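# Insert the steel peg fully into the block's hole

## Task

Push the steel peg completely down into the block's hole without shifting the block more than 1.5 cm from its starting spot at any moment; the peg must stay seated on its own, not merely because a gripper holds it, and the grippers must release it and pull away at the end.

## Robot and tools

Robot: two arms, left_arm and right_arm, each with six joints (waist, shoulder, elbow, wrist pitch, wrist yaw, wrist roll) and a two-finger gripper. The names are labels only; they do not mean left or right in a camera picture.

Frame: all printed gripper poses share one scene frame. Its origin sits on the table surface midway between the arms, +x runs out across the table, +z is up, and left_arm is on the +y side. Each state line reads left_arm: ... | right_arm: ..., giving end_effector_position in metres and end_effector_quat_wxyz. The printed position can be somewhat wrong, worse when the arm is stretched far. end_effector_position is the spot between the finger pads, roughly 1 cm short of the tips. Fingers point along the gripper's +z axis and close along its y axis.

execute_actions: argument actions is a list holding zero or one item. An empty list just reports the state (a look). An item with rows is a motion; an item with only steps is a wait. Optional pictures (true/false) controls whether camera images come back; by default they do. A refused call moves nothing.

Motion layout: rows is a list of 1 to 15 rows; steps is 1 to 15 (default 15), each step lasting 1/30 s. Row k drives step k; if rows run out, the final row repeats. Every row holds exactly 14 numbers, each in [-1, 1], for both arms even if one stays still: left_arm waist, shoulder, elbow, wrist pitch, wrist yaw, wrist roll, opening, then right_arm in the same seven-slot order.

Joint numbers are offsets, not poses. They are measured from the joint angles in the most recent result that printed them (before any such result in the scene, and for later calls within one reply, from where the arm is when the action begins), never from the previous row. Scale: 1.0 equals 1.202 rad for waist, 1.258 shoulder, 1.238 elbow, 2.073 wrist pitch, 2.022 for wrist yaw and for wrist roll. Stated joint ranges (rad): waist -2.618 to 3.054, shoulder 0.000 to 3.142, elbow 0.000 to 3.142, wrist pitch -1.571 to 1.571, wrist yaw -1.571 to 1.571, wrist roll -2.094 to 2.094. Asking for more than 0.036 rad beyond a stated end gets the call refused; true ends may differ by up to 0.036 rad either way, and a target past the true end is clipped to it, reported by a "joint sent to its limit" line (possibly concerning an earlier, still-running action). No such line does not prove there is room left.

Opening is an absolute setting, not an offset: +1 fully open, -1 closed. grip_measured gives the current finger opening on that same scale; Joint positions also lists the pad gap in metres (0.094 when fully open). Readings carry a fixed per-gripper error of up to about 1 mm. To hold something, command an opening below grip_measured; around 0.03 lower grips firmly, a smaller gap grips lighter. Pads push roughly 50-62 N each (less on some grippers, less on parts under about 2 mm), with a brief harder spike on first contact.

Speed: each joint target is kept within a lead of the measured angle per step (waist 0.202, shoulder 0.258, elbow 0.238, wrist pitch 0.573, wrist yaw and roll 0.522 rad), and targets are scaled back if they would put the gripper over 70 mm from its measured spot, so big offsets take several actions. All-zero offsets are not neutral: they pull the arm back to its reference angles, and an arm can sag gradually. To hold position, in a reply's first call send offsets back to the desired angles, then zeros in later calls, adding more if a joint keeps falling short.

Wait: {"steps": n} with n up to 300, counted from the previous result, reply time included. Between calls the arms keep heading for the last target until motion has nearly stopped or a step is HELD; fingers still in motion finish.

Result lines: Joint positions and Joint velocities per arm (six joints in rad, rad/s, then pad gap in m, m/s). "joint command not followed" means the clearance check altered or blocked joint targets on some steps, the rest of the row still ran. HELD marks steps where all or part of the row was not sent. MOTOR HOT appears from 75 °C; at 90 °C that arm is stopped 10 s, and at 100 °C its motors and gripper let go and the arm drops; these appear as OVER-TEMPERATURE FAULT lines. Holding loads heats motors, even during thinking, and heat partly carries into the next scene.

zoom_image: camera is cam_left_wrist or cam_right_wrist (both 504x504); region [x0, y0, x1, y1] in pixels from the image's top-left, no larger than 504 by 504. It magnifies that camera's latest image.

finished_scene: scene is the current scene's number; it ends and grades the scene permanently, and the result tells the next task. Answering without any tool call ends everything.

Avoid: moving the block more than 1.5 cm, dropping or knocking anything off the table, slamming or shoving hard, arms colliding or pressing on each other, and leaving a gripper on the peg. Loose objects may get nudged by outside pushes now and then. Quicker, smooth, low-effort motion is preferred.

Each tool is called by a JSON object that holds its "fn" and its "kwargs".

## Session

{"fn": "execute_actions", "kwargs": {"actions": []}}

Scene clock: 0.00 s of 4600.00 s.
left_arm: end_effector_position=(+0.5663, +0.4021, +0.3990) grip_measured=+1.000 end_effector_quat_wxyz=(+0.652, +0.198, +0.659, +0.318) | right_arm: end_effector_position=(+0.0784, -0.0341, +0.1901) grip_measured=+1.000 end_effector_quat_wxyz=(-0.420, +0.723, -0.396, -0.380)
Joint positions: left_arm=[-0.138  1.658  1.435  0.276 -0.106  0.751  0.094] | right_arm=[ 0.591  1.229  0.702 -0.111 -0.924 -0.869  0.094]
Joint velocities: left_arm=[-0.017 -0.007 -0.002  0.022 -0.007  0.007  0.   ] | right_arm=[-0.017 -0.012 -0.022 -0.022  0.051 -0.022  0.   ]

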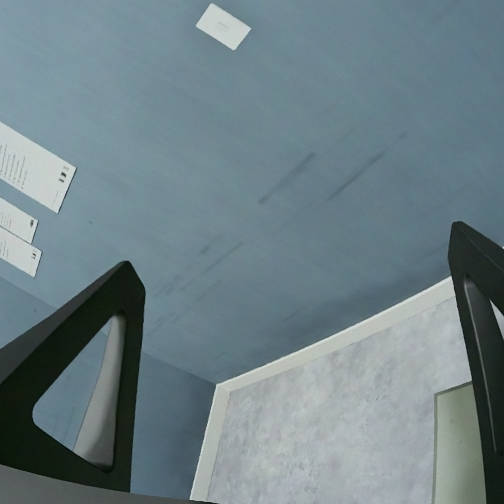

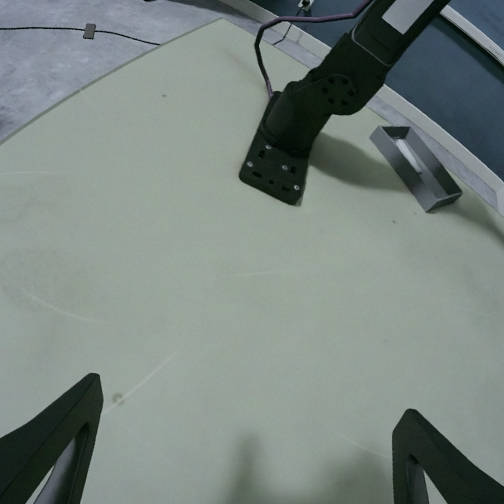

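{"fn": "execute_actions", "kwargs": {"actions": [{"rows":[[0.45,-0.165,-0.125,-0.81,0.052,-0.371,1,-0.9,0.056,0.48,-0.62,0.457,0.43,1]]}], "pictures": false}}

{"fn": "execute_actions", "kwargs": {"actions": [{"steps":35}]}}

Scene clock: 8.00 s of 4600.00 s.
left_arm: end_effector_position=(+0.3710, +0.5863, +0.2010) grip_measured=+1.000 end_effector_quat_wxyz=(+0.321, -0.210, +0.913, +0.139) | right_arm: end_effector_position=(+0.2569, -0.3123, +0.2026) grip_measured=+1.000 end_effector_quat_wxyz=(+0.228, -0.111, +0.965, +0.062)
Joint positions: left_arm=[ 0.383  1.505  1.292 -0.645 -0.037  0.14   0.094] | right_arm=[-0.124  1.3    1.264 -1.078 -0.143 -0.132  0.094]
Joint velocities: left_arm=[ 0.422 -0.071 -0.076 -2.264  0.037 -0.579  0.   ] | right_arm=[-1.702  0.002  0.071 -1.458  0.652  0.608  0.   ]
Steps of this call (steps 1 to 90: nothing new was sent; then 4.50 s passed at rest; steps 91 to 105: all 15 steps of this action). Readings (joint positions):
91: left_arm=[-0.127 1.646 1.425 0.245 -0.089 0.706] | right_arm=[0.575 1.233 0.730 -0.181 -0.880 -0.814]
92: left_arm=[-0.106 1.619 1.399 0.188 -0.071 0.653] | right_arm=[0.535 1.249 0.777 -0.269 -0.812 -0.743]
94: left_arm=[-0.035 1.569 1.352 0.067 -0.054 0.545] | right_arm=[0.434 1.280 0.884 -0.418 -0.665 -0.601]
98: left_arm=[0.134 1.519 1.313 -0.175 -0.042 0.348] | right_arm=[0.239 1.300 1.088 -0.681 -0.399 -0.359]
105: the state above

Scene clock: 9.17 s of 4600.00 s.
left_arm: end_effector_position=(+0.2252, +0.4911, +0.1438) grip_measured=+1.000 end_effector_quat_wxyz=(-0.009, -0.290, +0.957, +0.004) | right_arm: end_effector_position=(+0.1791, -0.4263, +0.1793) grip_measured=+1.000 end_effector_quat_wxyz=(+0.078, +0.147, +0.986, -0.009)
Joint positions: left_arm=[ 0.401  1.476  1.278 -1.388 -0.013  0.007  0.094] | right_arm=[-0.493  1.3    1.266 -1.381 -0.007 -0.009  0.094]
Joint velocities: left_arm=[-0.007 -0.007 -0.007  0.051 -0.066 -0.066  0.   ] | right_arm=[ 0.007  0.017 -0.002 -0.066 -0.081 -0.037  0.   ]
Steps of this call (steps 1 to 35: the robot went on to your last target). Readings (joint positions):
1: left_arm=[0.394 1.504 1.290 -0.722 -0.037 0.122] | right_arm=[-0.188 1.300 1.266 -1.128 -0.119 -0.110]
2: left_arm=[0.399 1.503 1.288 -0.799 -0.037 0.106] | right_arm=[-0.258 1.300 1.266 -1.173 -0.098 -0.091]
4: left_arm=[0.401 1.501 1.285 -0.951 -0.033 0.080] | right_arm=[-0.402 1.300 1.266 -1.245 -0.060 -0.060]
8: left_arm=[0.401 1.488 1.279 -1.214 -0.022 0.038] | right_arm=[-0.493 1.300 1.266 -1.328 -0.011 -0.027]
35: the state above

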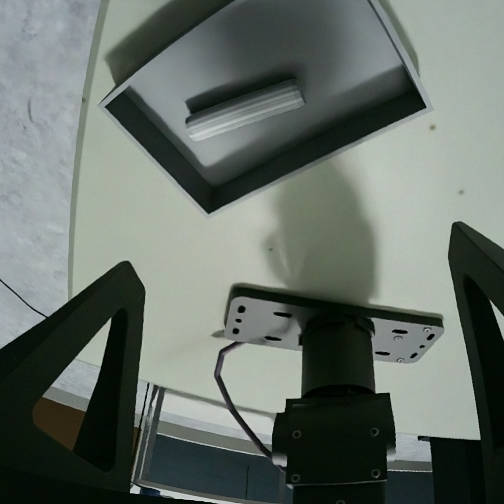

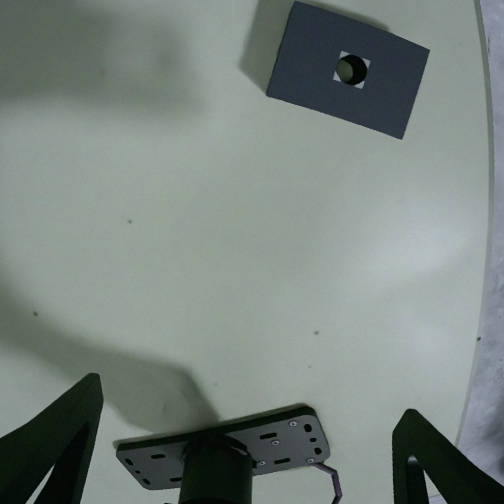

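{"fn": "execute_actions", "kwargs": {"actions": [{"rows":[[0.03,0,-0.02,0.03,0,-0.2,0.8,0.1,0,0,0.2,0,0.2,0.5],[0.06,0,-0.05,0.06,0,-0.4,0.5,0.2,0,0,0.4,0,0.4,0],[0.09,0,-0.08,0.09,0,-0.6,0.2,0.8,0,0,0.8,0,0.78,0],[0.12,0,-0.11,0.11,0,-0.825,0,0.8,0,0,0.8,0,0.78,0],[0.15,0,-0.14,0.13,0,-0.825,0,0.8,0,0,0.8,0,0.78,0],[0.175,0,-0.17,0.15,0,-0.825,0,0.8,0,0,0.8,0,0.78,0],[0.175,0,-0.2,0.16,0,-0.825,0,0.8,0,0,0.8,0,0.78,0],[0.175,-0.01,-0.23,0.17,0,-0.825,0,0.8,0,0,0.8,0,0.78,0],[0.175,-0.015,-0.255,0.174,0.01,-0.825,0,0.8,0,0,0.8,0,0.78,0],[0.175,-0.02,-0.277,0.174,0.01,-0.825,0,0.8,0.1,-0.2,0.9,0,0.78,0]]}], "pictures": false}}

{"fn": "execute_actions", "kwargs": {"actions": [{"steps":25}]}}

Scene clock: 24.53 s of 4600.00 s.
left_arm: end_effector_position=(+0.1772, +0.5121, +0.0573) grip_measured=+0.003 end_effector_quat_wxyz=(+0.028, +0.891, -0.453, -0.009) | right_arm: end_effector_position=(+0.3607, -0.2090, +0.2267) grip_measured=+0.002 end_effector_quat_wxyz=(+0.378, +0.269, +0.837, +0.292)
Joint positions: left_arm=[ 0.613  1.476  0.929 -1.083 -0.001 -1.394  0.047] | right_arm=[ 0.163  1.391  1.086 -0.27   0.004  0.971  0.047]
Joint velocities: left_arm=[-0.017  0.002  0.002  0.198 -0.007 -1.78  -0.   ] | right_arm=[ 1.526  0.75  -0.716  2.293 -0.095  2.103  0.   ]
Steps of this call (steps 1 to 15: the robot went on to your last target; steps 16 to 90: nothing new was sent; then 11.87 s passed at rest; steps 91 to 105: all 15 steps of this action). Readings (joint positions):
91: left_arm=[0.404 1.476 1.276 -1.383 -0.012 -0.055] | right_arm=[-0.477 1.299 1.264 -1.346 0.000 0.051]
92: left_arm=[0.416 1.476 1.266 -1.366 -0.009 -0.150] | right_arm=[-0.440 1.299 1.264 -1.280 0.004 0.117]
94: left_arm=[0.472 1.476 1.218 -1.302 -0.007 -0.349] | right_arm=[-0.350 1.299 1.264 -1.137 0.005 0.242]
98: left_arm=[0.601 1.476 1.064 -1.163 -0.012 -0.748] | right_arm=[-0.174 1.299 1.264 -0.859 0.003 0.486]
105: the state above

Scene clock: 25.37 s of 4600.00 s.
left_arm: end_effector_position=(+0.1851, +0.5190, +0.0569) grip_measured=+0.003 end_effector_quat_wxyz=(+0.009, +0.943, -0.334, -0.002) | right_arm: end_effector_position=(+0.3319, -0.0606, +0.3602) grip_measured=+0.002 end_effector_quat_wxyz=(+0.323, +0.290, +0.612, +0.661)
Joint positions: left_arm=[ 0.613  1.476  0.929 -1.041  0.004 -1.653  0.047] | right_arm=[ 0.472  1.434  1.032  0.486 -0.013  1.561  0.047]
Joint velocities: left_arm=[-0.002 -0.017  0.002  0.037 -0.081 -0.037 -0.001] | right_arm=[ 0.017 -0.017 -0.007  0.022  0.037 -0.037  0.001]
Steps of this call (steps 1 to 25: the robot went on to your last target). Readings (joint positions):
1: left_arm=[0.613 1.476 0.929 -1.074 -0.000 -1.447] | right_arm=[0.216 1.415 1.065 -0.195 0.003 1.043]
2: left_arm=[0.613 1.476 0.929 -1.067 0.000 -1.489] | right_arm=[0.267 1.433 1.051 -0.129 0.001 1.109]
4: left_arm=[0.613 1.476 0.929 -1.057 0.002 -1.549] | right_arm=[0.357 1.451 1.036 -0.005 -0.003 1.216]
8: left_arm=[0.613 1.476 0.929 -1.047 0.003 -1.611] | right_arm=[0.463 1.450 1.032 0.261 -0.013 1.404]
25: the state above

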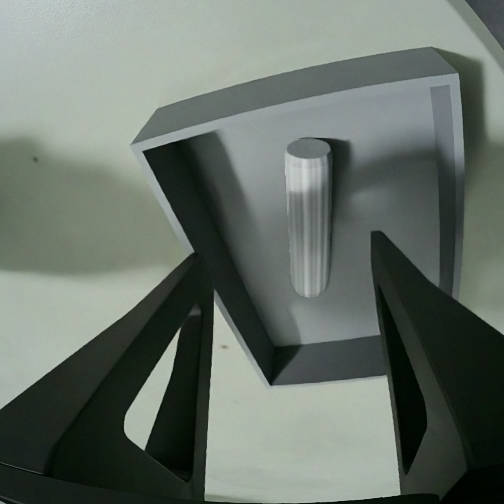

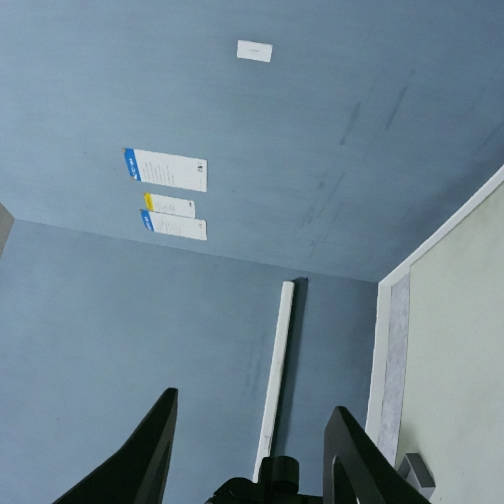

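{"fn": "execute_actions", "kwargs": {"actions": [{"rows":[[-0.01,0,0,0.03,0,0.02,-0.1,0.04,0.03,-0.04,0.1,0,0,0],[-0.02,0,0,0.04,0,0.03,-0.1,0.08,0.06,-0.08,0.2,0,0,0],[-0.022,0.01,0,0.05,0,0.03,-0.1,0.12,0.09,-0.12,0.3,0,0,0],[-0.022,0.02,-0.01,0.06,0,0.03,-0.15,0.16,0.12,-0.16,0.4,0,0,0],[-0.022,0.03,-0.02,0.07,0,0.03,-0.15,0.2,0.16,-0.2,0.407,0,0,0],[-0.022,0.04,-0.03,0.08,0,0.03,-0.15,0.24,0.2,-0.24,0.407,0,0,0],[-0.022,0.045,-0.04,0.088,0,0.03,-0.15,0.28,0.24,-0.28,0.407,0,0,0],[-0.022,0.05,-0.05,0.088,0,0.03,-0.15,0.31,0.28,-0.32,0.407,0,0,0],[-0.022,0.054,-0.06,0.088,0,0.03,-0.15,0.33,0.31,-0.36,0.407,0,0,0],[-0.022,0.056,-0.07,0.088,0,0.03,-0.15,0.344,0.345,-0.39,0.407,0.008,0.005,0]]}], "pictures": false}}

{"fn": "execute_actions", "kwargs": {"actions": [{"steps":12}]}}

Scene clock: 36.27 s of 4600.00 s.
left_arm: end_effector_position=(+0.1901, +0.5173, +0.0216) grip_measured=-0.147 end_effector_quat_wxyz=(+0.011, +0.930, -0.368, -0.002) | right_arm: end_effector_position=(+0.1768, +0.0541, +0.1298) grip_measured=+0.002 end_effector_quat_wxyz=(+0.166, +0.178, +0.713, +0.658)
Joint positions: left_arm=[ 0.593  1.545  0.842 -0.89   0.004 -1.601  0.04 ] | right_arm=[ 0.882  1.875  0.567  1.228 -0.008  1.568  0.047]
Joint velocities: left_arm=[ 0.007  0.002 -0.012  0.066 -0.051  0.051  0.   ] | right_arm=[ 0.193  0.549 -0.589  0.051 -0.022  0.037  0.001]
Steps of this call (steps 1 to 30: the robot went on to your last target; steps 31 to 90: nothing new was sent; then 7.40 s passed at rest; steps 91 to 105: all 15 steps of this action). Readings (joint positions):
91: left_arm=[0.613 1.476 0.929 -1.037 0.004 -1.649] | right_arm=[0.476 1.437 1.025 0.518 -0.010 1.565]
92: left_arm=[0.610 1.476 0.929 -1.027 0.004 -1.640] | right_arm=[0.491 1.448 1.009 0.591 -0.005 1.565]
94: left_arm=[0.599 1.477 0.929 -0.999 0.004 -1.625] | right_arm=[0.557 1.489 0.950 0.818 0.002 1.565]
98: left_arm=[0.593 1.508 0.904 -0.922 0.004 -1.609] | right_arm=[0.731 1.628 0.811 1.091 -0.006 1.565]
105: the state above

Scene clock: 36.67 s of 4600.00 s.
left_arm: end_effector_position=(+0.1929, +0.5201, +0.0215) grip_measured=-0.147 end_effector_quat_wxyz=(+0.004, +0.930, -0.369, +0.001) | right_arm: end_effector_position=(+0.1737, +0.0513, +0.1447) grip_measured=+0.002 end_effector_quat_wxyz=(+0.172, +0.172, +0.688, +0.683)
Joint positions: left_arm=[ 0.593  1.545  0.842 -0.874  0.004 -1.599  0.04 ] | right_arm=[ 0.887  1.878  0.545  1.325 -0.005  1.569  0.047]
Joint velocities: left_arm=[-0.007  0.012 -0.002 -0.037 -0.051  0.037 -0.   ] | right_arm=[-0.017 -0.002 -0.032  0.051 -0.051  0.051  0.   ]
Steps of this call (steps 1 to 12: the robot went on to your last target). Readings (joint positions):
1: left_arm=[0.593 1.545 0.842 -0.887 0.004 -1.601] | right_arm=[0.886 1.888 0.552 1.229 -0.008 1.568]
2: left_arm=[0.593 1.545 0.842 -0.883 0.004 -1.600] | right_arm=[0.887 1.892 0.546 1.233 -0.008 1.569]
4: left_arm=[0.593 1.545 0.842 -0.879 0.004 -1.600] | right_arm=[0.887 1.889 0.545 1.261 -0.006 1.569]
8: left_arm=[0.593 1.545 0.842 -0.875 0.004 -1.599] | right_arm=[0.887 1.878 0.545 1.309 -0.005 1.569]
12: the state above

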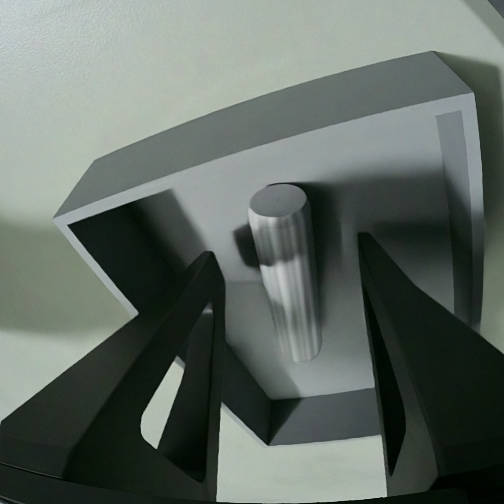

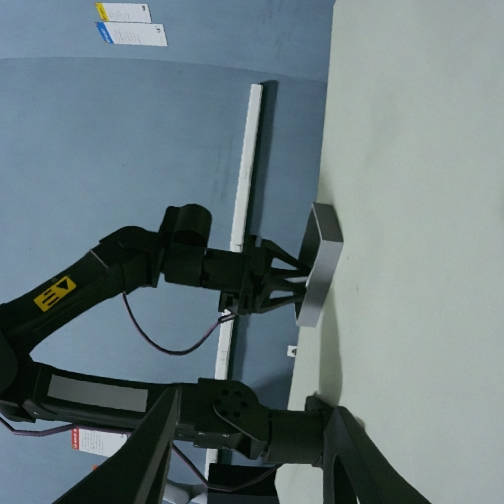

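{"fn": "execute_actions", "kwargs": {"actions": [{"rows":[[0,0.01,-0.02,0.02,0,0,-0.2,0,0,0,0,0,0,0],[0,0.01,-0.02,0.02,0,0,-0.25,0,0,0,0,0,0,0],[0,0.01,-0.02,0.02,0,0,-0.3,0,0,0,0,0,0,0],[0,0.01,-0.02,0.02,0,0,-0.4,0,0,0,0,0,0,0],[0,0.01,-0.02,0.02,0,0,-0.45,0,0,0,0,0,0,0],[0,0.01,-0.02,0.02,0,0,-0.5,0,0,0,0,0,0,0],[0,0.01,-0.02,0.02,0,0,-0.55,0,0,0,0,0,0,0],[0,0.01,-0.02,0.02,0,0,-0.6,0,0,0,0,0,0,0],[0,0.01,-0.02,0.02,0,0,-0.64,0,0,0,0,0,0,0],[0,0.01,-0.02,0.02,0,0,-0.68,0,0,0,0,0,0,0],[0,0.01,-0.02,0.02,0,0,-0.71,0,0,0,0,0,0,0],[0,0.01,-0.02,0.02,0,0,-0.74,0,0,0,0,0,0,0]]}], "pictures": false}}

{"fn": "execute_actions", "kwargs": {"actions": [{"rows":[[0,-0.01,0.02,-0.02,0,0,-0.74,0,0,0,0,0,0,0],[0,-0.01,0.05,-0.04,0,0,-0.74,0,0,0,0,0,0,0],[0,-0.01,0.08,-0.065,0,0,-0.74,0,0,0,0,0,0,0],[0,-0.01,0.12,-0.09,0,0,-0.74,0,0,0,0,0,0,0],[0,0,0.16,-0.115,0,0,-0.74,0,0,0,0,0,0,0],[0,0,0.2,-0.14,0,0,-0.74,0,0,0,0,0,0,0],[0,0,0.24,-0.16,0,0,-0.74,0,0,0,0,0,0,0],[0,0,0.28,-0.18,0,0,-0.74,0,0,0,0,0,0,0],[0,0.01,0.32,-0.2,0,0,-0.74,0,0,0,0,0,0,0],[-0.03,0.03,0.37,-0.22,0,-0.03,-0.74,0,0,0,0,0,0,0],[-0.07,0.05,0.42,-0.24,0,-0.06,-0.74,0,0,0,0,0,0,0],[-0.12,0.07,0.47,-0.26,0,-0.09,-0.74,0,0,0,0,0,0,0],[-0.9,0.105,0.565,-0.272,0,-0.11,-0.74,0,0,0,0,0,0,0]]}], "pictures": false}}

{"fn": "execute_actions", "kwargs": {"actions": [{"steps":25}]}}

Scene clock: 54.17 s of 4600.00 s.
left_arm: end_effector_position=(+0.1929, +0.5202, +0.0176) grip_measured=-0.703 end_effector_quat_wxyz=(-0.000, +0.930, -0.369, +0.002) | right_arm: end_effector_position=(+0.1737, +0.0513, +0.1466) grip_measured=+0.002 end_effector_quat_wxyz=(+0.173, +0.171, +0.686, +0.686)
Joint positions: left_arm=[ 0.593  1.545  0.825 -0.848  0.004 -1.599  0.014] | right_arm=[ 0.887  1.878  0.545  1.333 -0.005  1.569  0.047]
Joint velocities: left_arm=[-0.017 -0.012  0.017 -0.007 -0.007  0.007 -0.001] | right_arm=[-0.002 -0.022 -0.002 -0.066 -0.037 -0.037 -0.   ]
Steps of this call (steps 1 to 30: the robot went on to your last target; steps 31 to 90: nothing new was sent; then 14.00 s passed at rest; steps 91 to 105: all 15 steps of this action). Readings (joint positions):
91: left_arm=[0.593 1.545 0.840 -0.869 0.004 -1.599] | right_arm=[0.887 1.878 0.545 1.333 -0.005 1.569]
92: left_arm=[0.593 1.545 0.836 -0.863 0.004 -1.599] | right_arm=[0.887 1.878 0.545 1.333 -0.005 1.569]
94: left_arm=[0.593 1.545 0.828 -0.857 0.004 -1.599] | right_arm=[0.887 1.878 0.545 1.333 -0.005 1.569]
98: left_arm=[0.593 1.545 0.825 -0.853 0.004 -1.599] | right_arm=[0.887 1.878 0.545 1.333 -0.005 1.569]
105: the state above

Scene clock: 54.67 s of 4600.00 s.
left_arm: end_effector_position=(+0.2951, +0.5269, +0.1510) grip_measured=-0.703 end_effector_quat_wxyz=(-0.052, +0.911, -0.409, +0.025) | right_arm: end_effector_position=(+0.1737, +0.0513, +0.1473) grip_measured=+0.002 end_effector_quat_wxyz=(+0.173, +0.171, +0.685, +0.687)
Joint positions: left_arm=[ 0.37   1.652  1.475 -1.28  -0.014 -1.733  0.014] | right_arm=[ 0.887  1.878  0.545  1.336 -0.005  1.569  0.047]
Joint velocities: left_arm=[-1.98   0.452  1.077 -0.051  0.007 -0.535 -0.001] | right_arm=[-0.012  0.007 -0.002  0.007 -0.022  0.007 -0.   ]
Steps of this call (steps 1 to 15: all 15 steps of this action). Readings (joint positions):
1: left_arm=[0.593 1.545 0.825 -0.850 0.004 -1.599] | right_arm=[0.887 1.878 0.545 1.333 -0.005 1.569]
2: left_arm=[0.593 1.545 0.830 -0.860 0.004 -1.599] | right_arm=[0.887 1.878 0.545 1.334 -0.005 1.569]
4: left_arm=[0.593 1.545 0.867 -0.916 0.004 -1.599] | right_arm=[0.887 1.878 0.545 1.335 -0.005 1.569]
8: left_arm=[0.593 1.549 1.052 -1.059 0.004 -1.599] | right_arm=[0.887 1.878 0.545 1.336 -0.005 1.569]
15: the state above

Scene clock: 55.50 s of 4600.00 s.
left_arm: end_effector_position=(+0.3159, +0.2597, +0.1486) grip_measured=-0.704 end_effector_quat_wxyz=(-0.008, -0.688, +0.726, -0.009) | right_arm: end_effector_position=(+0.1737, +0.0513, +0.1474) grip_measured=+0.002 end_effector_quat_wxyz=(+0.173, +0.171, +0.685, +0.687)
Joint positions: left_arm=[-0.492  1.689  1.514 -1.388  0.023 -1.815  0.014] | right_arm=[ 0.887  1.878  0.545  1.336 -0.005  1.569  0.047]
Joint velocities: left_arm=[-0.017  0.017  0.002  0.007  0.022 -0.066 -0.001] | right_arm=[ 0.012 -0.002  0.012 -0.022 -0.081  0.081 -0.001]
Steps of this call (steps 1 to 25: the robot went on to your last target). Readings (joint positions):
1: left_arm=[0.299 1.664 1.502 -1.280 -0.013 -1.749] | right_arm=[0.887 1.878 0.545 1.336 -0.005 1.569]
2: left_arm=[0.225 1.670 1.512 -1.284 -0.011 -1.762] | right_arm=[0.887 1.878 0.545 1.336 -0.005 1.569]
4: left_arm=[0.074 1.677 1.514 -1.304 -0.006 -1.781] | right_arm=[0.887 1.878 0.545 1.336 -0.005 1.569]
8: left_arm=[-0.230 1.689 1.514 -1.338 0.002 -1.801] | right_arm=[0.887 1.878 0.545 1.336 -0.005 1.569]
25: the state above

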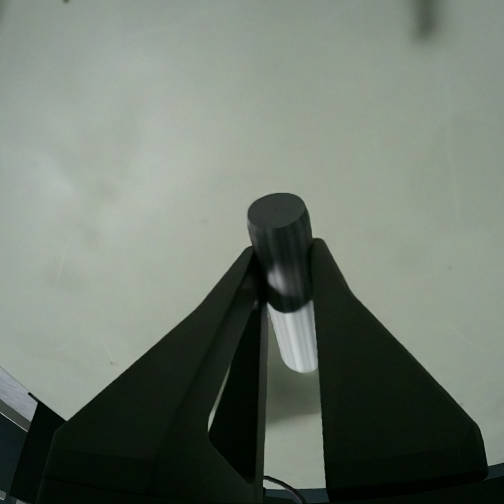

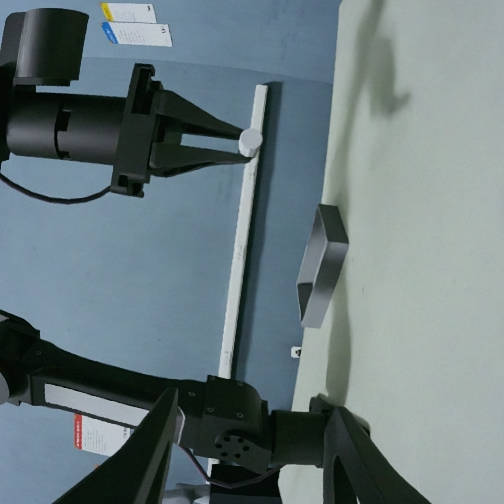

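{"fn": "execute_actions", "kwargs": {"actions": [{"rows":[[-0.03,0,0,-0.014,-0.02,0,-0.74,0,0,0,0,0,0,0],[-0.07,0,0,-0.014,-0.02,0,-0.74,0,0,0,0,0,0,0],[-0.11,0,0,-0.014,-0.02,0,-0.74,0,0,0,0,0,0,0],[-0.16,0,0,-0.014,-0.02,0,-0.74,0,0,0,0,0,0,0],[-0.21,0,0,-0.014,-0.02,0,-0.74,0,0,0,0,0,0,0],[-0.25,0,0,-0.014,-0.02,0,-0.74,0,0,0,0,0,0,0],[-0.29,0,0,-0.014,-0.02,0,-0.74,0,0,0,0,0,0,0],[-0.32,0,0,-0.014,-0.02,0,-0.74,0,0,0,0,0,0,0],[-0.345,0,0,-0.014,-0.02,0,-0.74,0,0,0,0,0,0,0],[-0.365,0,0,-0.014,-0.02,0,-0.74,0,0,0,0,0,0,0],[-0.38,0,0,-0.014,-0.02,0,-0.74,0,0,0,0,0,0,0]]}], "pictures": false}}

{"fn": "execute_actions", "kwargs": {"actions": [{"rows":[[0,0,0,0,0,0,-0.74,0,0.02,0.03,-0.025,0,0,0],[0,0,0,0,0,0,-0.74,0,0.03,0.055,-0.035,0,0,0],[0,0,0,0,0,0,-0.74,0,0.04,0.08,-0.045,0,0,0],[0,0,0,0,0,0,-0.74,0,0.05,0.105,-0.055,0,0,0],[0,0,0,0,0,0,-0.74,0,0.06,0.13,-0.065,0,0,0],[0,0,0,0,0,0,-0.74,0,0.072,0.155,-0.073,0,0,0],[0,0,0,0,0,0,-0.74,0,0.084,0.18,-0.081,0,0,0],[0,0,0,0,0,0,-0.74,0,0.096,0.205,-0.089,0,0,0],[0,0,0,0,0,0,-0.74,0,0.108,0.23,-0.097,0,0,-0.1],[0,0,0,0,0,0,-0.74,0,0.12,0.255,-0.104,0,0,-0.2],[0,0,0,0,0,0,-0.74,0,0.132,0.28,-0.11,0,0,-0.3],[0,0,0,0,0,0,-0.74,0,0.144,0.308,-0.114,0,0,-0.35]]}], "pictures": false}}

{"fn": "execute_actions", "kwargs": {"actions": [{"steps":15}]}}

Scene clock: 75.50 s of 4600.00 s.
left_arm: end_effector_position=(+0.2453, +0.1425, +0.1486) grip_measured=-0.704 end_effector_quat_wxyz=(-0.000, -0.501, +0.865, -0.002) | right_arm: end_effector_position=(+0.1737, +0.0513, +0.1483) grip_measured=+0.002 end_effector_quat_wxyz=(+0.173, +0.171, +0.683, +0.688)
Joint positions: left_arm=[-0.959  1.689  1.514 -1.392  0.001 -1.815  0.014] | right_arm=[ 0.887  1.878  0.545  1.34  -0.005  1.569  0.047]
Joint velocities: left_arm=[ 0.051  0.007 -0.002 -0.095 -0.007 -0.037 -0.   ] | right_arm=[-0.002 -0.012 -0.002 -0.007 -0.037  0.066 -0.001]
Steps of this call (steps 1 to 30: the robot went on to your last target; steps 31 to 90: nothing new was sent; then 16.50 s passed at rest; steps 91 to 105: all 15 steps of this action). Readings (joint positions):
91: left_arm=[-0.496 1.689 1.514 -1.389 0.018 -1.815] | right_arm=[0.887 1.878 0.545 1.337 -0.005 1.569]
92: left_arm=[-0.509 1.689 1.514 -1.391 0.008 -1.815] | right_arm=[0.887 1.878 0.545 1.337 -0.005 1.569]
94: left_arm=[-0.571 1.689 1.514 -1.391 -0.009 -1.815] | right_arm=[0.887 1.878 0.545 1.338 -0.005 1.569]
98: left_arm=[-0.800 1.689 1.514 -1.391 -0.012 -1.815] | right_arm=[0.887 1.878 0.545 1.339 -0.005 1.569]
105: the state above

Scene clock: 76.00 s of 4600.00 s.
left_arm: end_effector_position=(+0.2454, +0.1426, +0.1486) grip_measured=-0.704 end_effector_quat_wxyz=(-0.000, -0.502, +0.865, -0.002) | right_arm: end_effector_position=(+0.2121, +0.1222, +0.1593) grip_measured=-0.347 end_effector_quat_wxyz=(+0.174, +0.170, +0.681, +0.691)
Joint positions: left_arm=[-0.958  1.689  1.514 -1.392  0.002 -1.815  0.014] | right_arm=[ 0.887  2.044  0.901  1.157 -0.005  1.569  0.031]
Joint velocities: left_arm=[-0.002 -0.007 -0.002 -0.066  0.007  0.007  0.001] | right_arm=[ 0.007  0.085  0.12  -0.212  0.037 -0.066 -0.   ]
Steps of this call (steps 1 to 15: all 15 steps of this action). Readings (joint positions):
1: left_arm=[-0.958 1.689 1.514 -1.392 0.001 -1.815] | right_arm=[0.887 1.879 0.547 1.337 -0.005 1.569]
2: left_arm=[-0.958 1.689 1.514 -1.392 0.001 -1.815] | right_arm=[0.887 1.883 0.555 1.331 -0.005 1.569]
4: left_arm=[-0.958 1.689 1.514 -1.392 0.002 -1.815] | right_arm=[0.887 1.904 0.596 1.306 -0.005 1.569]
8: left_arm=[-0.958 1.689 1.514 -1.392 0.002 -1.815] | right_arm=[0.887 1.960 0.724 1.246 -0.005 1.569]
15: the state above

Scene clock: 76.50 s of 4600.00 s.
left_arm: end_effector_position=(+0.2454, +0.1426, +0.1486) grip_measured=-0.704 end_effector_quat_wxyz=(-0.000, -0.502, +0.865, -0.002) | right_arm: end_effector_position=(+0.2123, +0.1227, +0.1533) grip_measured=-0.348 end_effector_quat_wxyz=(+0.172, +0.172, +0.689, +0.683)
Joint positions: left_arm=[-0.958  1.689  1.514 -1.392  0.002 -1.815  0.014] | right_arm=[ 0.887  2.045  0.903  1.133 -0.005  1.569  0.031]
Joint velocities: left_arm=[-0.007  0.022 -0.002  0.007  0.022  0.037 -0.   ] | right_arm=[ 0.017 -0.007  0.002 -0.007 -0.051 -0.007 -0.001]
Steps of this call (steps 1 to 15: the robot went on to your last target). Readings (joint positions):
1: left_arm=[-0.958 1.689 1.514 -1.392 0.002 -1.815] | right_arm=[0.887 2.045 0.903 1.152 -0.005 1.569]
2: left_arm=[-0.958 1.689 1.514 -1.392 0.002 -1.815] | right_arm=[0.887 2.045 0.903 1.148 -0.005 1.569]
4: left_arm=[-0.958 1.689 1.514 -1.392 0.002 -1.815] | right_arm=[0.887 2.045 0.903 1.141 -0.005 1.569]
8: left_arm=[-0.958 1.689 1.514 -1.392 0.002 -1.815] | right_arm=[0.887 2.045 0.903 1.135 -0.005 1.569]
15: the state above

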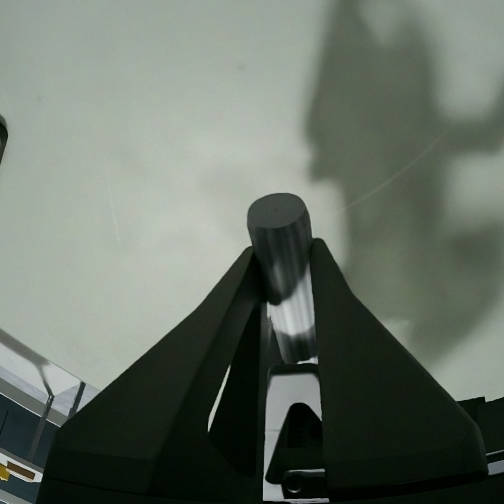

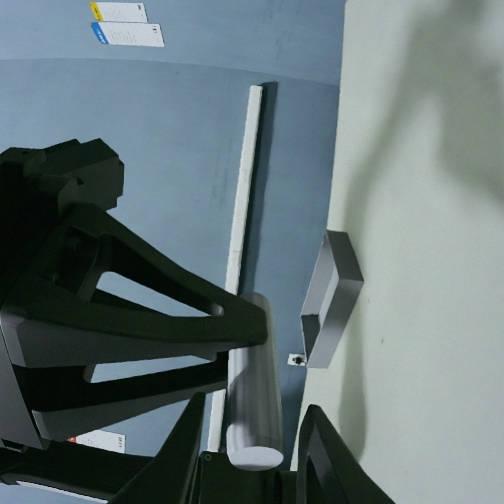

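{"fn": "execute_actions", "kwargs": {"actions": [{"rows":[[0,0,0,0,0,0,-0.74,-0.011,0,0,-0.005,0.006,0,-0.4],[0,0,0,0,0,0,-0.74,-0.011,0,0,-0.005,0.006,0,-0.43],[0,0,0,0,0,0,-0.74,-0.011,0,0,-0.005,0.006,0,-0.46],[0,0,0,0,0,0,-0.74,-0.011,0,0,-0.005,0.006,0,-0.5],[0,0,0,0,0,0,-0.74,-0.011,0,0,-0.005,0.006,0,-0.53],[0,0,0,0,0,0,-0.74,-0.011,0,0,-0.005,0.006,0,-0.56],[0,0,0,0,0,0,-0.74,-0.011,0,0,-0.005,0.006,0,-0.59],[0,0,0,0,0,0,-0.74,-0.011,0,0,-0.005,0.006,0,-0.62],[0,0,0,0,0,0,-0.74,-0.011,0,0,-0.005,0.006,0,-0.65],[0,0,0,0,0,0,-0.74,-0.011,0,0,-0.005,0.006,0,-0.68],[0,0,0,0,0,0,-0.74,-0.011,0,0,-0.005,0.006,0,-0.73]]}]}}

Scene clock: 85.10 s of 4600.00 s.
left_arm: end_effector_position=(+0.2453, +0.1425, +0.1486) grip_measured=-0.704 end_effector_quat_wxyz=(-0.001, -0.502, +0.865, -0.002) | right_arm: end_effector_position=(+0.2129, +0.1223, +0.1536) grip_measured=-0.693 end_effector_quat_wxyz=(+0.173, +0.173, +0.689, +0.683)
Joint positions: left_arm=[-0.958  1.689  1.514 -1.392  0.002 -1.815  0.014] | right_arm=[ 0.887  2.045  0.903  1.134 -0.001  1.569  0.014]
Joint velocities: left_arm=[-0.012 -0.002 -0.007 -0.007  0.037  0.081 -0.   ] | right_arm=[-0.007  0.007 -0.002  0.007 -0.051 -0.081 -0.001]
Steps of this call (steps 1 to 15: the robot went on to your last target; steps 16 to 90: nothing new was sent; then 5.10 s passed at rest; steps 91 to 105: all 15 steps of this action). Readings (joint positions):
91: left_arm=[-0.958 1.689 1.514 -1.392 0.002 -1.815] | right_arm=[0.887 2.045 0.903 1.132 -0.004 1.569]
92: left_arm=[-0.958 1.689 1.514 -1.392 0.002 -1.815] | right_arm=[0.887 2.045 0.903 1.132 -0.004 1.569]
94: left_arm=[-0.958 1.689 1.514 -1.392 0.002 -1.815] | right_arm=[0.887 2.045 0.903 1.132 -0.003 1.569]
98: left_arm=[-0.958 1.689 1.514 -1.392 0.002 -1.815] | right_arm=[0.887 2.045 0.903 1.132 -0.002 1.569]
105: the state above

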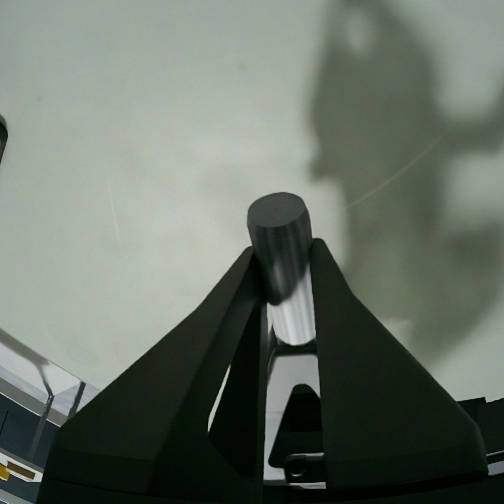

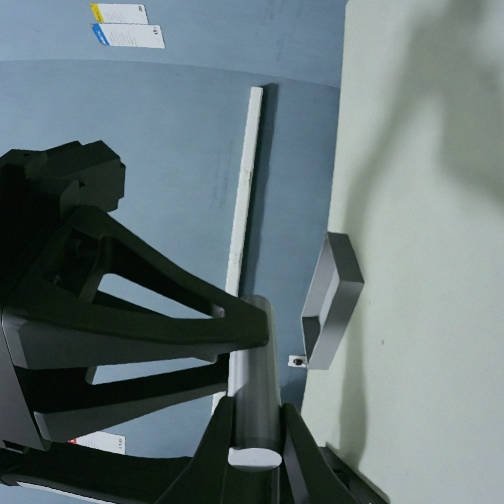

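{"fn": "execute_actions", "kwargs": {"actions": [{"rows":[[0,0,0,0,0,0,-0.6,0,0,0,0,0,0,-0.73],[0,0,0,0,0,0,-0.3,0,0,0,0,0,0,-0.73],[0,0,0,0,0,0,0,0,0,0,0,0,0,-0.73],[0,0,0,0,0,0,0.2,0,0,0,0,0,0,-0.73],[0,0,0,0,0,0,0.2,0,0,0,0,0,0,-0.73],[0,0,0,0,0,0,0.2,0,0,0,0,0,0,-0.73],[0.03,-0.02,0.01,0,0,0,0.2,0,0,0,0,0,0,-0.73],[0.06,-0.04,0.02,0,0,0,0.2,0,0,0,0,0,0,-0.73],[0.1,-0.06,0.03,0,0,0,0.2,0,0,0,0,0,0,-0.73],[0.15,-0.08,0.04,0,0,0,0.2,0,0,0,0,0,0,-0.73],[0.2,-0.1,0.04,0,0,0,0.2,0,0,0,0,0,0,-0.73],[0.7,-0.12,0.04,0,0,0,0.2,0,0,0,0,0,0,-0.73]]}], "pictures": false}}

{"fn": "execute_actions", "kwargs": {"actions": [{"rows":[[0.3,0,0,0,0,0,0.2,-0.03,-0.03,0,-0.03,0,0,-0.73],[0.3,0,0,0,0,0,0.2,-0.06,-0.06,0,-0.06,0,0,-0.73],[0.3,0,0,0,0,0,0.2,-0.1,-0.1,0,-0.1,0,0,-0.73],[0.3,-0.2,-0.2,0,0,0,0.2,-1,-0.14,0.7,-1,0,-0.777,-0.73]]}], "pictures": false}}

{"fn": "execute_actions", "kwargs": {"actions": [{"steps":35}]}}

Scene clock: 100.53 s of 4600.00 s.
left_arm: end_effector_position=(+0.3106, +0.2416, +0.1875) grip_measured=+0.197 end_effector_quat_wxyz=(+0.026, -0.662, +0.746, -0.070) | right_arm: end_effector_position=(+0.2129, +0.1223, +0.1533) grip_measured=-0.693 end_effector_quat_wxyz=(+0.173, +0.173, +0.689, +0.682)
Joint positions: left_arm=[-0.556  1.578  1.54  -1.384  0.02  -1.815  0.056] | right_arm=[ 0.887  2.045  0.903  1.133 -0.001  1.569  0.014]
Joint velocities: left_arm=[ 2.166 -0.447  0.183  0.051 -0.095 -0.007 -0.001] | right_arm=[ 0.017 -0.007  0.007  0.095 -0.022 -0.037  0.001]
Steps of this call (steps 1 to 15: the robot went on to your last target; steps 16 to 90: nothing new was sent; then 11.93 s passed at rest; steps 91 to 105: all 15 steps of this action). Readings (joint positions):
91: left_arm=[-0.958 1.689 1.514 -1.392 0.002 -1.815] | right_arm=[0.887 2.045 0.903 1.134 -0.001 1.569]
92: left_arm=[-0.958 1.689 1.514 -1.392 0.002 -1.815] | right_arm=[0.887 2.045 0.903 1.134 -0.001 1.569]
94: left_arm=[-0.958 1.689 1.514 -1.392 0.002 -1.815] | right_arm=[0.887 2.045 0.903 1.133 -0.001 1.569]
98: left_arm=[-0.944 1.687 1.514 -1.392 0.008 -1.815] | right_arm=[0.887 2.045 0.903 1.133 -0.001 1.569]
105: the state above

Scene clock: 101.03 s of 4600.00 s.
left_arm: end_effector_position=(+0.2644, +0.3516, +0.1788) grip_measured=+0.197 end_effector_quat_wxyz=(-0.037, +0.787, -0.613, +0.059) | right_arm: end_effector_position=(+0.4593, -0.0456, +0.2458) grip_measured=-0.693 end_effector_quat_wxyz=(+0.464, +0.105, +0.789, +0.389)
Joint positions: left_arm=[-0.188  1.331  1.29  -1.391  0.016 -1.814  0.056] | right_arm=[ 0.359  1.912  1.45   0.192 -0.016  0.825  0.014]
Joint velocities: left_arm=[-0.002 -0.007 -0.007 -0.051 -0.007  0.007 -0.   ] | right_arm=[-1.302 -0.002  1.438 -2.044  0.007 -1.78   0.001]
Steps of this call (steps 1 to 15: all 15 steps of this action). Readings (joint positions):
1: left_arm=[-0.478 1.569 1.543 -1.382 0.020 -1.815] | right_arm=[0.884 2.042 0.903 1.125 -0.003 1.569]
2: left_arm=[-0.401 1.566 1.544 -1.380 0.020 -1.815] | right_arm=[0.876 2.033 0.903 1.102 -0.007 1.569]
4: left_arm=[-0.258 1.543 1.500 -1.344 0.018 -1.814] | right_arm=[0.833 1.994 0.918 0.993 -0.019 1.520]
8: left_arm=[-0.179 1.365 1.294 -1.379 0.007 -1.814] | right_arm=[0.677 1.943 1.094 0.685 -0.022 1.270]
15: the state above

Scene clock: 102.20 s of 4600.00 s.
left_arm: end_effector_position=(+0.2644, +0.3514, +0.1788) grip_measured=+0.197 end_effector_quat_wxyz=(-0.036, +0.787, -0.613, +0.060) | right_arm: end_effector_position=(+0.4188, -0.4195, +0.1720) grip_measured=-0.692 end_effector_quat_wxyz=(+0.241, +0.068, +0.968, -0.017)
Joint positions: left_arm=[-0.188  1.331  1.29  -1.391  0.017 -1.814  0.056] | right_arm=[-0.32   1.883  1.729 -0.93   0.005  0.008  0.014]
Joint velocities: left_arm=[ 0.002 -0.022  0.007 -0.022 -0.022 -0.051 -0.   ] | right_arm=[ 0.002 -0.012 -0.012 -0.007 -0.022  0.022  0.001]
Steps of this call (steps 1 to 35: the robot went on to your last target). Readings (joint positions):
1: left_arm=[-0.188 1.331 1.290 -1.391 0.016 -1.814] | right_arm=[0.313 1.912 1.499 0.124 -0.015 0.762]
2: left_arm=[-0.188 1.331 1.290 -1.391 0.016 -1.814] | right_arm=[0.267 1.912 1.548 0.057 -0.014 0.701]
4: left_arm=[-0.188 1.331 1.290 -1.391 0.017 -1.814] | right_arm=[0.175 1.910 1.634 -0.072 -0.013 0.576]
8: left_arm=[-0.188 1.331 1.290 -1.391 0.017 -1.814] | right_arm=[-0.008 1.889 1.714 -0.300 -0.008 0.357]
35: the state above

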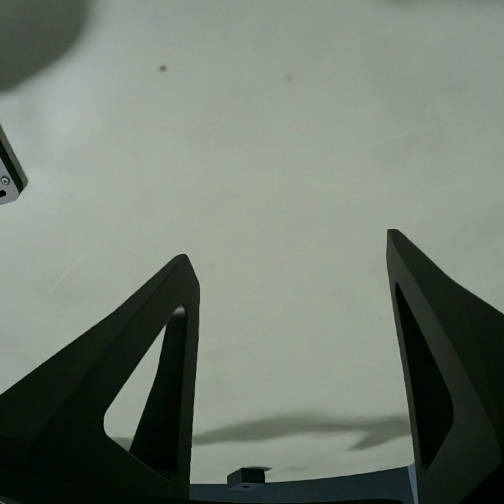

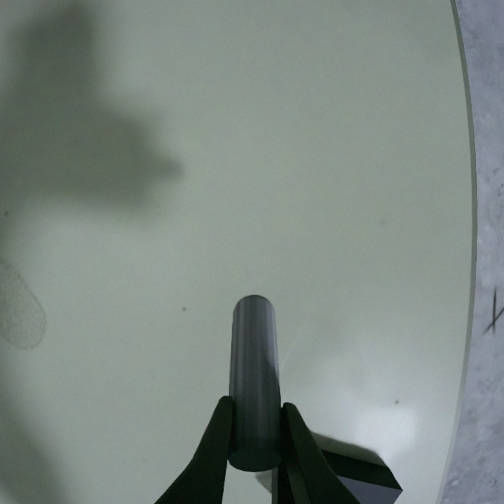

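{"fn": "execute_actions", "kwargs": {"actions": [{"rows":[[0,0,0,0,0,0,0.2,-0.04,0,0.03,-0.06,0,0,-0.73],[0,0,0,0,0,0,0.2,-0.08,0,0.03,-0.12,0,0,-0.73],[0,0,0,0,0,0,0.2,-0.12,0,0.03,-0.18,0,0,-0.73],[0,0,0,0,0,0,0.2,-0.16,0,0.03,-0.236,0,0,-0.73],[0,0,0,0,0,0,0.2,-0.2,0,0.03,-0.236,0,0,-0.73],[0,0,0,0,0,0,0.2,-0.235,0,0.03,-0.236,-0.006,0,-0.73]]}], "pictures": false}}

{"fn": "execute_actions", "kwargs": {"actions": [{"steps":15}]}}

Scene clock: 109.20 s of 4600.00 s.
left_arm: end_effector_position=(+0.2644, +0.3514, +0.1788) grip_measured=+0.197 end_effector_quat_wxyz=(-0.036, +0.787, -0.613, +0.060) | right_arm: end_effector_position=(+0.2851, -0.5098, +0.1458) grip_measured=-0.692 end_effector_quat_wxyz=(+0.022, +0.216, +0.976, -0.009)
Joint positions: left_arm=[-0.188  1.331  1.29  -1.391  0.017 -1.814  0.056] | right_arm=[-0.617  1.885  1.742 -1.381  0.008  0.007  0.014]
Joint velocities: left_arm=[ 0.007  0.012  0.002 -0.022 -0.051 -0.037 -0.   ] | right_arm=[ 0.173  0.017  0.012 -0.198 -0.11   0.007  0.001]
Steps of this call (steps 1 to 15: the robot went on to your last target; steps 16 to 90: nothing new was sent; then 3.50 s passed at rest; steps 91 to 105: all 15 steps of this action). Readings (joint positions):
91: left_arm=[-0.188 1.331 1.290 -1.391 0.017 -1.814] | right_arm=[-0.323 1.883 1.731 -0.941 0.003 0.007]
92: left_arm=[-0.188 1.331 1.290 -1.391 0.017 -1.814] | right_arm=[-0.334 1.883 1.735 -0.972 -0.002 0.007]
94: left_arm=[-0.188 1.331 1.290 -1.391 0.017 -1.814] | right_arm=[-0.385 1.883 1.742 -1.075 -0.010 0.007]
98: left_arm=[-0.188 1.331 1.290 -1.391 0.017 -1.814] | right_arm=[-0.563 1.885 1.742 -1.257 -0.007 0.007]
105: the state above

Scene clock: 109.70 s of 4600.00 s.
left_arm: end_effector_position=(+0.2644, +0.3514, +0.1788) grip_measured=+0.197 end_effector_quat_wxyz=(-0.036, +0.787, -0.613, +0.060) | right_arm: end_effector_position=(+0.2819, -0.5031, +0.1456) grip_measured=-0.692 end_effector_quat_wxyz=(+0.011, +0.211, +0.977, -0.003)
Joint positions: left_arm=[-0.188  1.331  1.29  -1.391  0.017 -1.814  0.056] | right_arm=[-0.607  1.885  1.742 -1.404  0.001  0.007  0.014]
Joint velocities: left_arm=[-0.002  0.007 -0.012 -0.037 -0.022  0.022  0.   ] | right_arm=[-0.017 -0.012 -0.007 -0.022  0.007 -0.066 -0.001]
Steps of this call (steps 1 to 15: the robot went on to your last target). Readings (joint positions):
1: left_arm=[-0.188 1.331 1.290 -1.391 0.017 -1.814] | right_arm=[-0.612 1.885 1.742 -1.387 0.006 0.007]
2: left_arm=[-0.188 1.331 1.290 -1.391 0.017 -1.814] | right_arm=[-0.609 1.885 1.742 -1.391 0.004 0.007]
4: left_arm=[-0.188 1.331 1.290 -1.391 0.017 -1.814] | right_arm=[-0.607 1.885 1.742 -1.397 0.002 0.007]
8: left_arm=[-0.188 1.331 1.290 -1.391 0.017 -1.814] | right_arm=[-0.607 1.885 1.742 -1.402 0.001 0.007]
15: the state above

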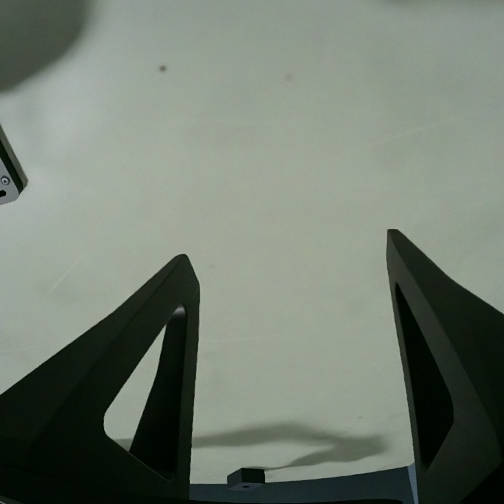

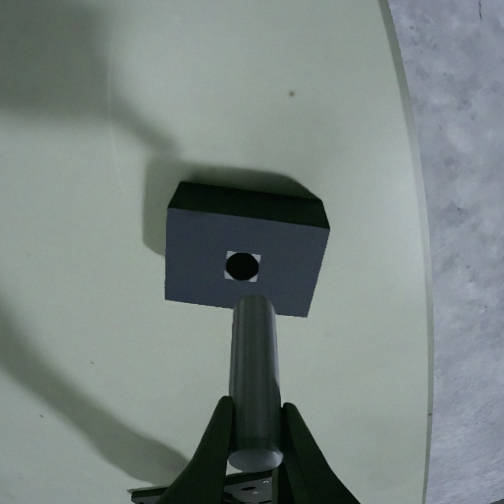

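{"fn": "execute_actions", "kwargs": {"actions": [{"rows":[[0,0,0,0,0,0,0.2,0.02,-0.02,-0.03,0.015,0,0,-0.73],[0,0,0,0,0,0,0.2,0.021,-0.035,-0.06,0.03,0,0,-0.73],[0,0,0,0,0,0,0.2,0.021,-0.038,-0.09,0.04,0,0,-0.73],[0,0,0,0,0,0,0.2,0.021,-0.038,-0.11,0.045,0,0,-0.73]]}]}}

{"fn": "execute_actions", "kwargs": {"actions": [{"rows":[[0,0,0,0,0,0,0.2,0,0,0,0,0,-0.78,-0.73]]}], "pictures": false}}

{"fn": "execute_actions", "kwargs": {"actions": [{"steps":15}]}}

{"fn": "zoom_image", "kwargs": {"camera": "cam_right_wrist", "region": [180,200,330,350]}}

Scene clock: 119.00 s of 4600.00 s.
left_arm: end_effector_position=(+0.2644, +0.3514, +0.1788) grip_measured=+0.197 end_effector_quat_wxyz=(-0.036, +0.787, -0.613, +0.060) | right_arm: end_effector_position=(+0.2751, -0.4933, +0.1263) grip_measured=-0.692 end_effector_quat_wxyz=(+0.006, +0.202, +0.979, -0.002)
Joint positions: left_arm=[-0.188  1.331  1.29  -1.391  0.017 -1.814  0.056] | right_arm=[-0.589  1.85   1.619 -1.327  0.001  0.007  0.014]
Joint velocities: left_arm=[-0.007 -0.007  0.007  0.037 -0.022 -0.11   0.001] | right_arm=[ 0.007 -0.007  0.007 -0.037  0.007 -0.066  0.001]
Steps of this call (steps 1 to 15: the robot went on to your last target; steps 16 to 90: nothing new was sent; then 5.80 s passed at rest; steps 91 to 105: all 15 steps of this action). Readings (joint positions):
91: left_arm=[-0.188 1.331 1.290 -1.391 0.017 -1.814] | right_arm=[-0.606 1.884 1.738 -1.401 0.001 0.007]
92: left_arm=[-0.188 1.331 1.290 -1.391 0.017 -1.814] | right_arm=[-0.604 1.878 1.725 -1.388 0.001 0.007]
94: left_arm=[-0.188 1.331 1.290 -1.391 0.017 -1.814] | right_arm=[-0.596 1.858 1.676 -1.358 0.001 0.007]
98: left_arm=[-0.188 1.331 1.290 -1.391 0.017 -1.814] | right_arm=[-0.589 1.850 1.622 -1.345 0.001 0.007]
105: the state above

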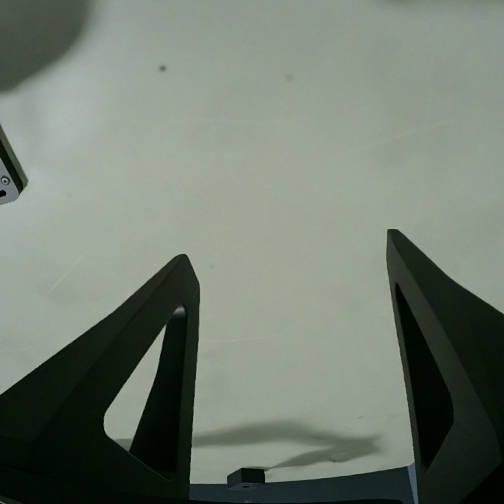

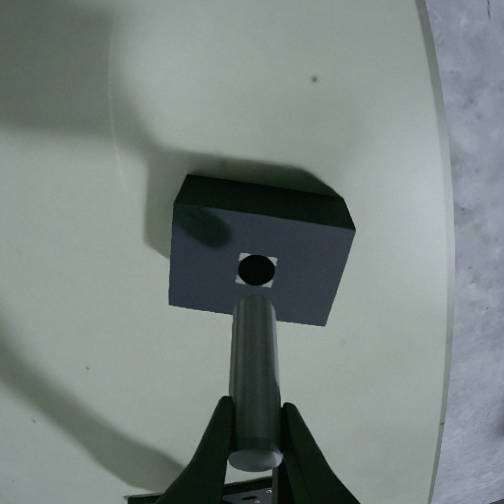

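Scene clock: 119.50 s of 4600.00 s.
left_arm: end_effector_position=(+0.2644, +0.3514, +0.1788) grip_measured=+0.197 end_effector_quat_wxyz=(-0.036, +0.787, -0.613, +0.060) | right_arm: end_effector_position=(+0.2752, -0.4934, +0.1263) grip_measured=-0.692 end_effector_quat_wxyz=(+0.004, -0.461, +0.888, -0.006)
Joint positions: left_arm=[-0.188  1.331  1.29  -1.391  0.017 -1.814  0.056] | right_arm=[-0.589  1.85   1.619 -1.326  0.002 -1.358  0.014]
Joint velocities: left_arm=[-0.012 -0.002 -0.012 -0.066  0.051  0.022  0.003] | right_arm=[-0.012 -0.007 -0.007  0.007 -0.007 -1.341  0.   ]
Steps of this call (steps 1 to 15: all 15 steps of this action). Readings (joint positions):
1: left_arm=[-0.188 1.331 1.290 -1.391 0.017 -1.814] | right_arm=[-0.589 1.850 1.619 -1.326 0.002 -0.074]
2: left_arm=[-0.188 1.331 1.290 -1.391 0.017 -1.814] | right_arm=[-0.589 1.850 1.619 -1.326 0.002 -0.174]
4: left_arm=[-0.188 1.331 1.290 -1.391 0.017 -1.814] | right_arm=[-0.589 1.850 1.619 -1.326 0.002 -0.372]
8: left_arm=[-0.188 1.331 1.290 -1.391 0.017 -1.814] | right_arm=[-0.589 1.850 1.619 -1.326 0.002 -0.768]
15: the state above

Scene clock: 120.00 s of 4600.00 s.
left_arm: end_effector_position=(+0.2644, +0.3514, +0.1788) grip_measured=+0.197 end_effector_quat_wxyz=(-0.036, +0.787, -0.613, +0.060) | right_arm: end_effector_position=(+0.2752, -0.4934, +0.1263) grip_measured=-0.692 end_effector_quat_wxyz=(+0.003, -0.545, +0.838, -0.006)
Joint positions: left_arm=[-0.188  1.331  1.29  -1.391  0.017 -1.814  0.056] | right_arm=[-0.589  1.85   1.619 -1.326  0.002 -1.554  0.014]
Joint velocities: left_arm=[-0.002  0.007 -0.012  0.066  0.007  0.022  0.   ] | right_arm=[-0.017  0.012 -0.007 -0.051  0.022 -0.051 -0.001]
Steps of this call (steps 1 to 15: the robot went on to your last target). Readings (joint positions):
1: left_arm=[-0.188 1.331 1.290 -1.391 0.017 -1.814] | right_arm=[-0.589 1.850 1.619 -1.326 0.002 -1.399]
2: left_arm=[-0.188 1.331 1.290 -1.391 0.017 -1.814] | right_arm=[-0.589 1.850 1.619 -1.326 0.002 -1.432]
4: left_arm=[-0.188 1.331 1.290 -1.391 0.017 -1.814] | right_arm=[-0.589 1.850 1.619 -1.326 0.002 -1.479]
8: left_arm=[-0.188 1.331 1.290 -1.391 0.017 -1.814] | right_arm=[-0.589 1.850 1.619 -1.326 0.002 -1.528]
15: the state above

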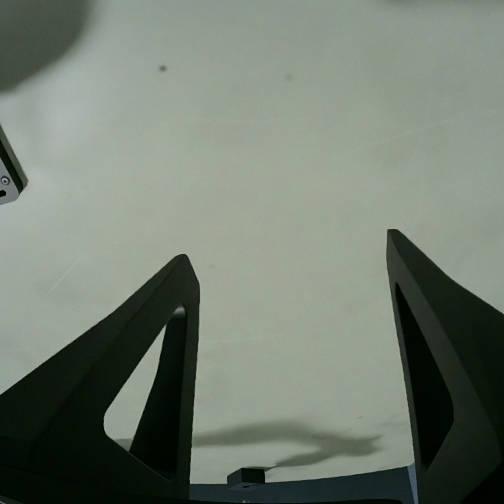

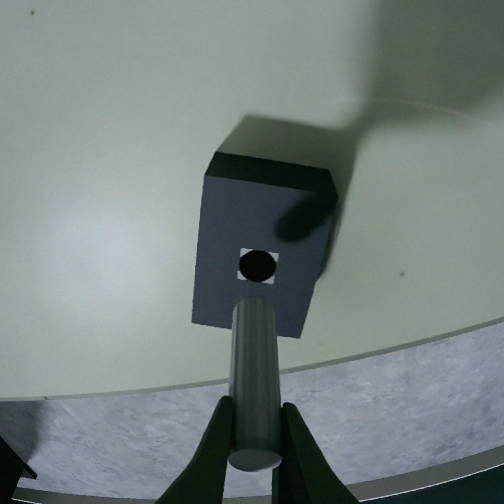

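Region (180, 200, 330, 350) of cam_right_wrist's 504x504 image, scaled by 3.360, with more detail than that image has.

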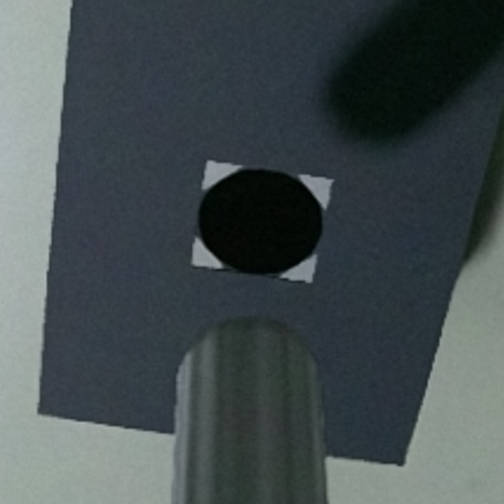

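Down 18 mm, out 1.5 mm.

{"fn": "execute_actions", "kwargs": {"actions": [{"rows":[[0,0,0,0,0,0,0.2,0,0,-0.025,0.015,0,0,-0.73],[0,0,0,0,0,0,0.2,0,0,-0.04,0.03,0,0,-0.73],[0,0,0,0,0,0,0.2,0,0,-0.055,0.04,0,0,-0.73],[0,0,0,0,0,0,0.2,0,0,-0.07,0.041,0,0,-0.73]]}], "pictures": false}}

{"fn": "execute_actions", "kwargs": {"actions": [{"steps":8}]}}

{"fn": "zoom_image", "kwargs": {"camera": "cam_right_wrist", "region": [180,200,330,350]}}

Scene clock: 126.50 s of 4600.00 s.
left_arm: end_effector_position=(+0.2644, +0.3514, +0.1788) grip_measured=+0.197 end_effector_quat_wxyz=(-0.036, +0.787, -0.613, +0.060) | right_arm: end_effector_position=(+0.2758, -0.4937, +0.1082) grip_measured=-0.692 end_effector_quat_wxyz=(+0.004, -0.548, +0.837, -0.008)
Joint positions: left_arm=[-0.188  1.331  1.29  -1.391  0.017 -1.814  0.056] | right_arm=[-0.589  1.85   1.548 -1.25   0.002 -1.561  0.014]
Joint velocities: left_arm=[ 0.007  0.017  0.002 -0.022  0.022  0.007 -0.001] | right_arm=[-0.007 -0.022 -0.022  0.007 -0.037 -0.037  0.001]
Steps of this call (steps 1 to 15: the robot went on to your last target; steps 16 to 90: nothing new was sent; then 3.00 s passed at rest; steps 91 to 105: all 15 steps of this action). Readings (joint positions):
91: left_arm=[-0.188 1.331 1.290 -1.391 0.017 -1.814] | right_arm=[-0.589 1.850 1.618 -1.324 0.002 -1.561]
92: left_arm=[-0.188 1.331 1.290 -1.391 0.017 -1.814] | right_arm=[-0.589 1.850 1.613 -1.315 0.002 -1.561]
94: left_arm=[-0.188 1.331 1.290 -1.391 0.017 -1.814] | right_arm=[-0.589 1.850 1.588 -1.286 0.002 -1.561]
98: left_arm=[-0.188 1.331 1.290 -1.391 0.017 -1.814] | right_arm=[-0.589 1.850 1.549 -1.266 0.002 -1.561]
105: the state above

Scene clock: 126.77 s of 4600.00 s.
left_arm: end_effector_position=(+0.2644, +0.3514, +0.1788) grip_measured=+0.197 end_effector_quat_wxyz=(-0.036, +0.787, -0.613, +0.060) | right_arm: end_effector_position=(+0.2766, -0.4940, +0.1083) grip_measured=-0.692 end_effector_quat_wxyz=(+0.005, -0.548, +0.836, -0.009)
Joint positions: left_arm=[-0.188  1.331  1.29  -1.391  0.017 -1.814  0.056] | right_arm=[-0.589  1.85   1.548 -1.247  0.002 -1.561  0.014]
Joint velocities: left_arm=[-0.002 -0.012  0.012 -0.051 -0.022 -0.066  0.   ] | right_arm=[-0.007 -0.022  0.012  0.066 -0.037 -0.095 -0.   ]
Steps of this call (steps 1 to 8: the robot went on to your last target). Readings (joint positions):
1: left_arm=[-0.188 1.331 1.290 -1.391 0.017 -1.814] | right_arm=[-0.589 1.850 1.548 -1.249 0.002 -1.561]
2: left_arm=[-0.188 1.331 1.290 -1.391 0.017 -1.814] | right_arm=[-0.589 1.850 1.548 -1.249 0.002 -1.561]
4: left_arm=[-0.188 1.331 1.290 -1.391 0.017 -1.814] | right_arm=[-0.589 1.850 1.548 -1.248 0.002 -1.561]
8: the state above

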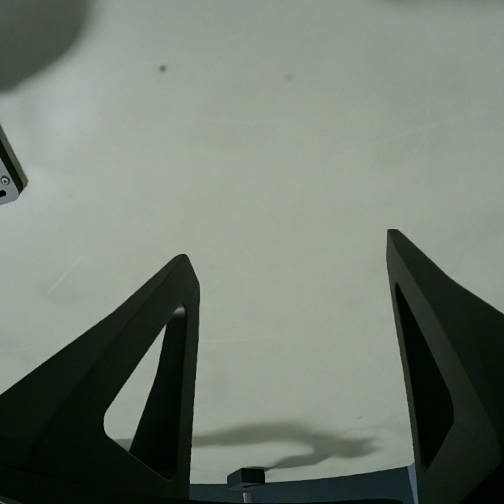

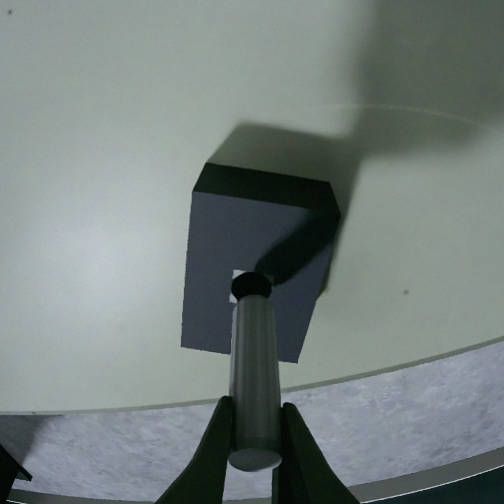

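Region (180, 200, 330, 350) of cam_right_wrist's 504x504 image, scaled by 3.360, with more detail than that image has.

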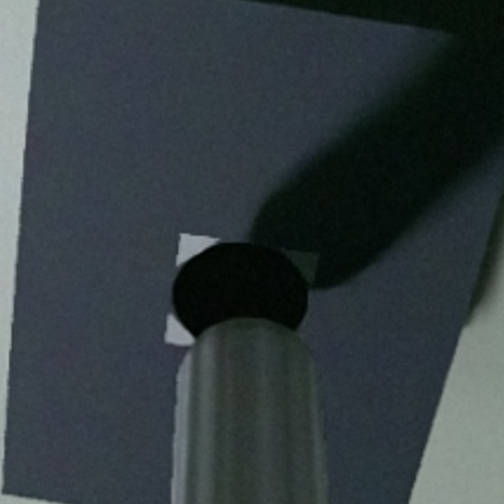

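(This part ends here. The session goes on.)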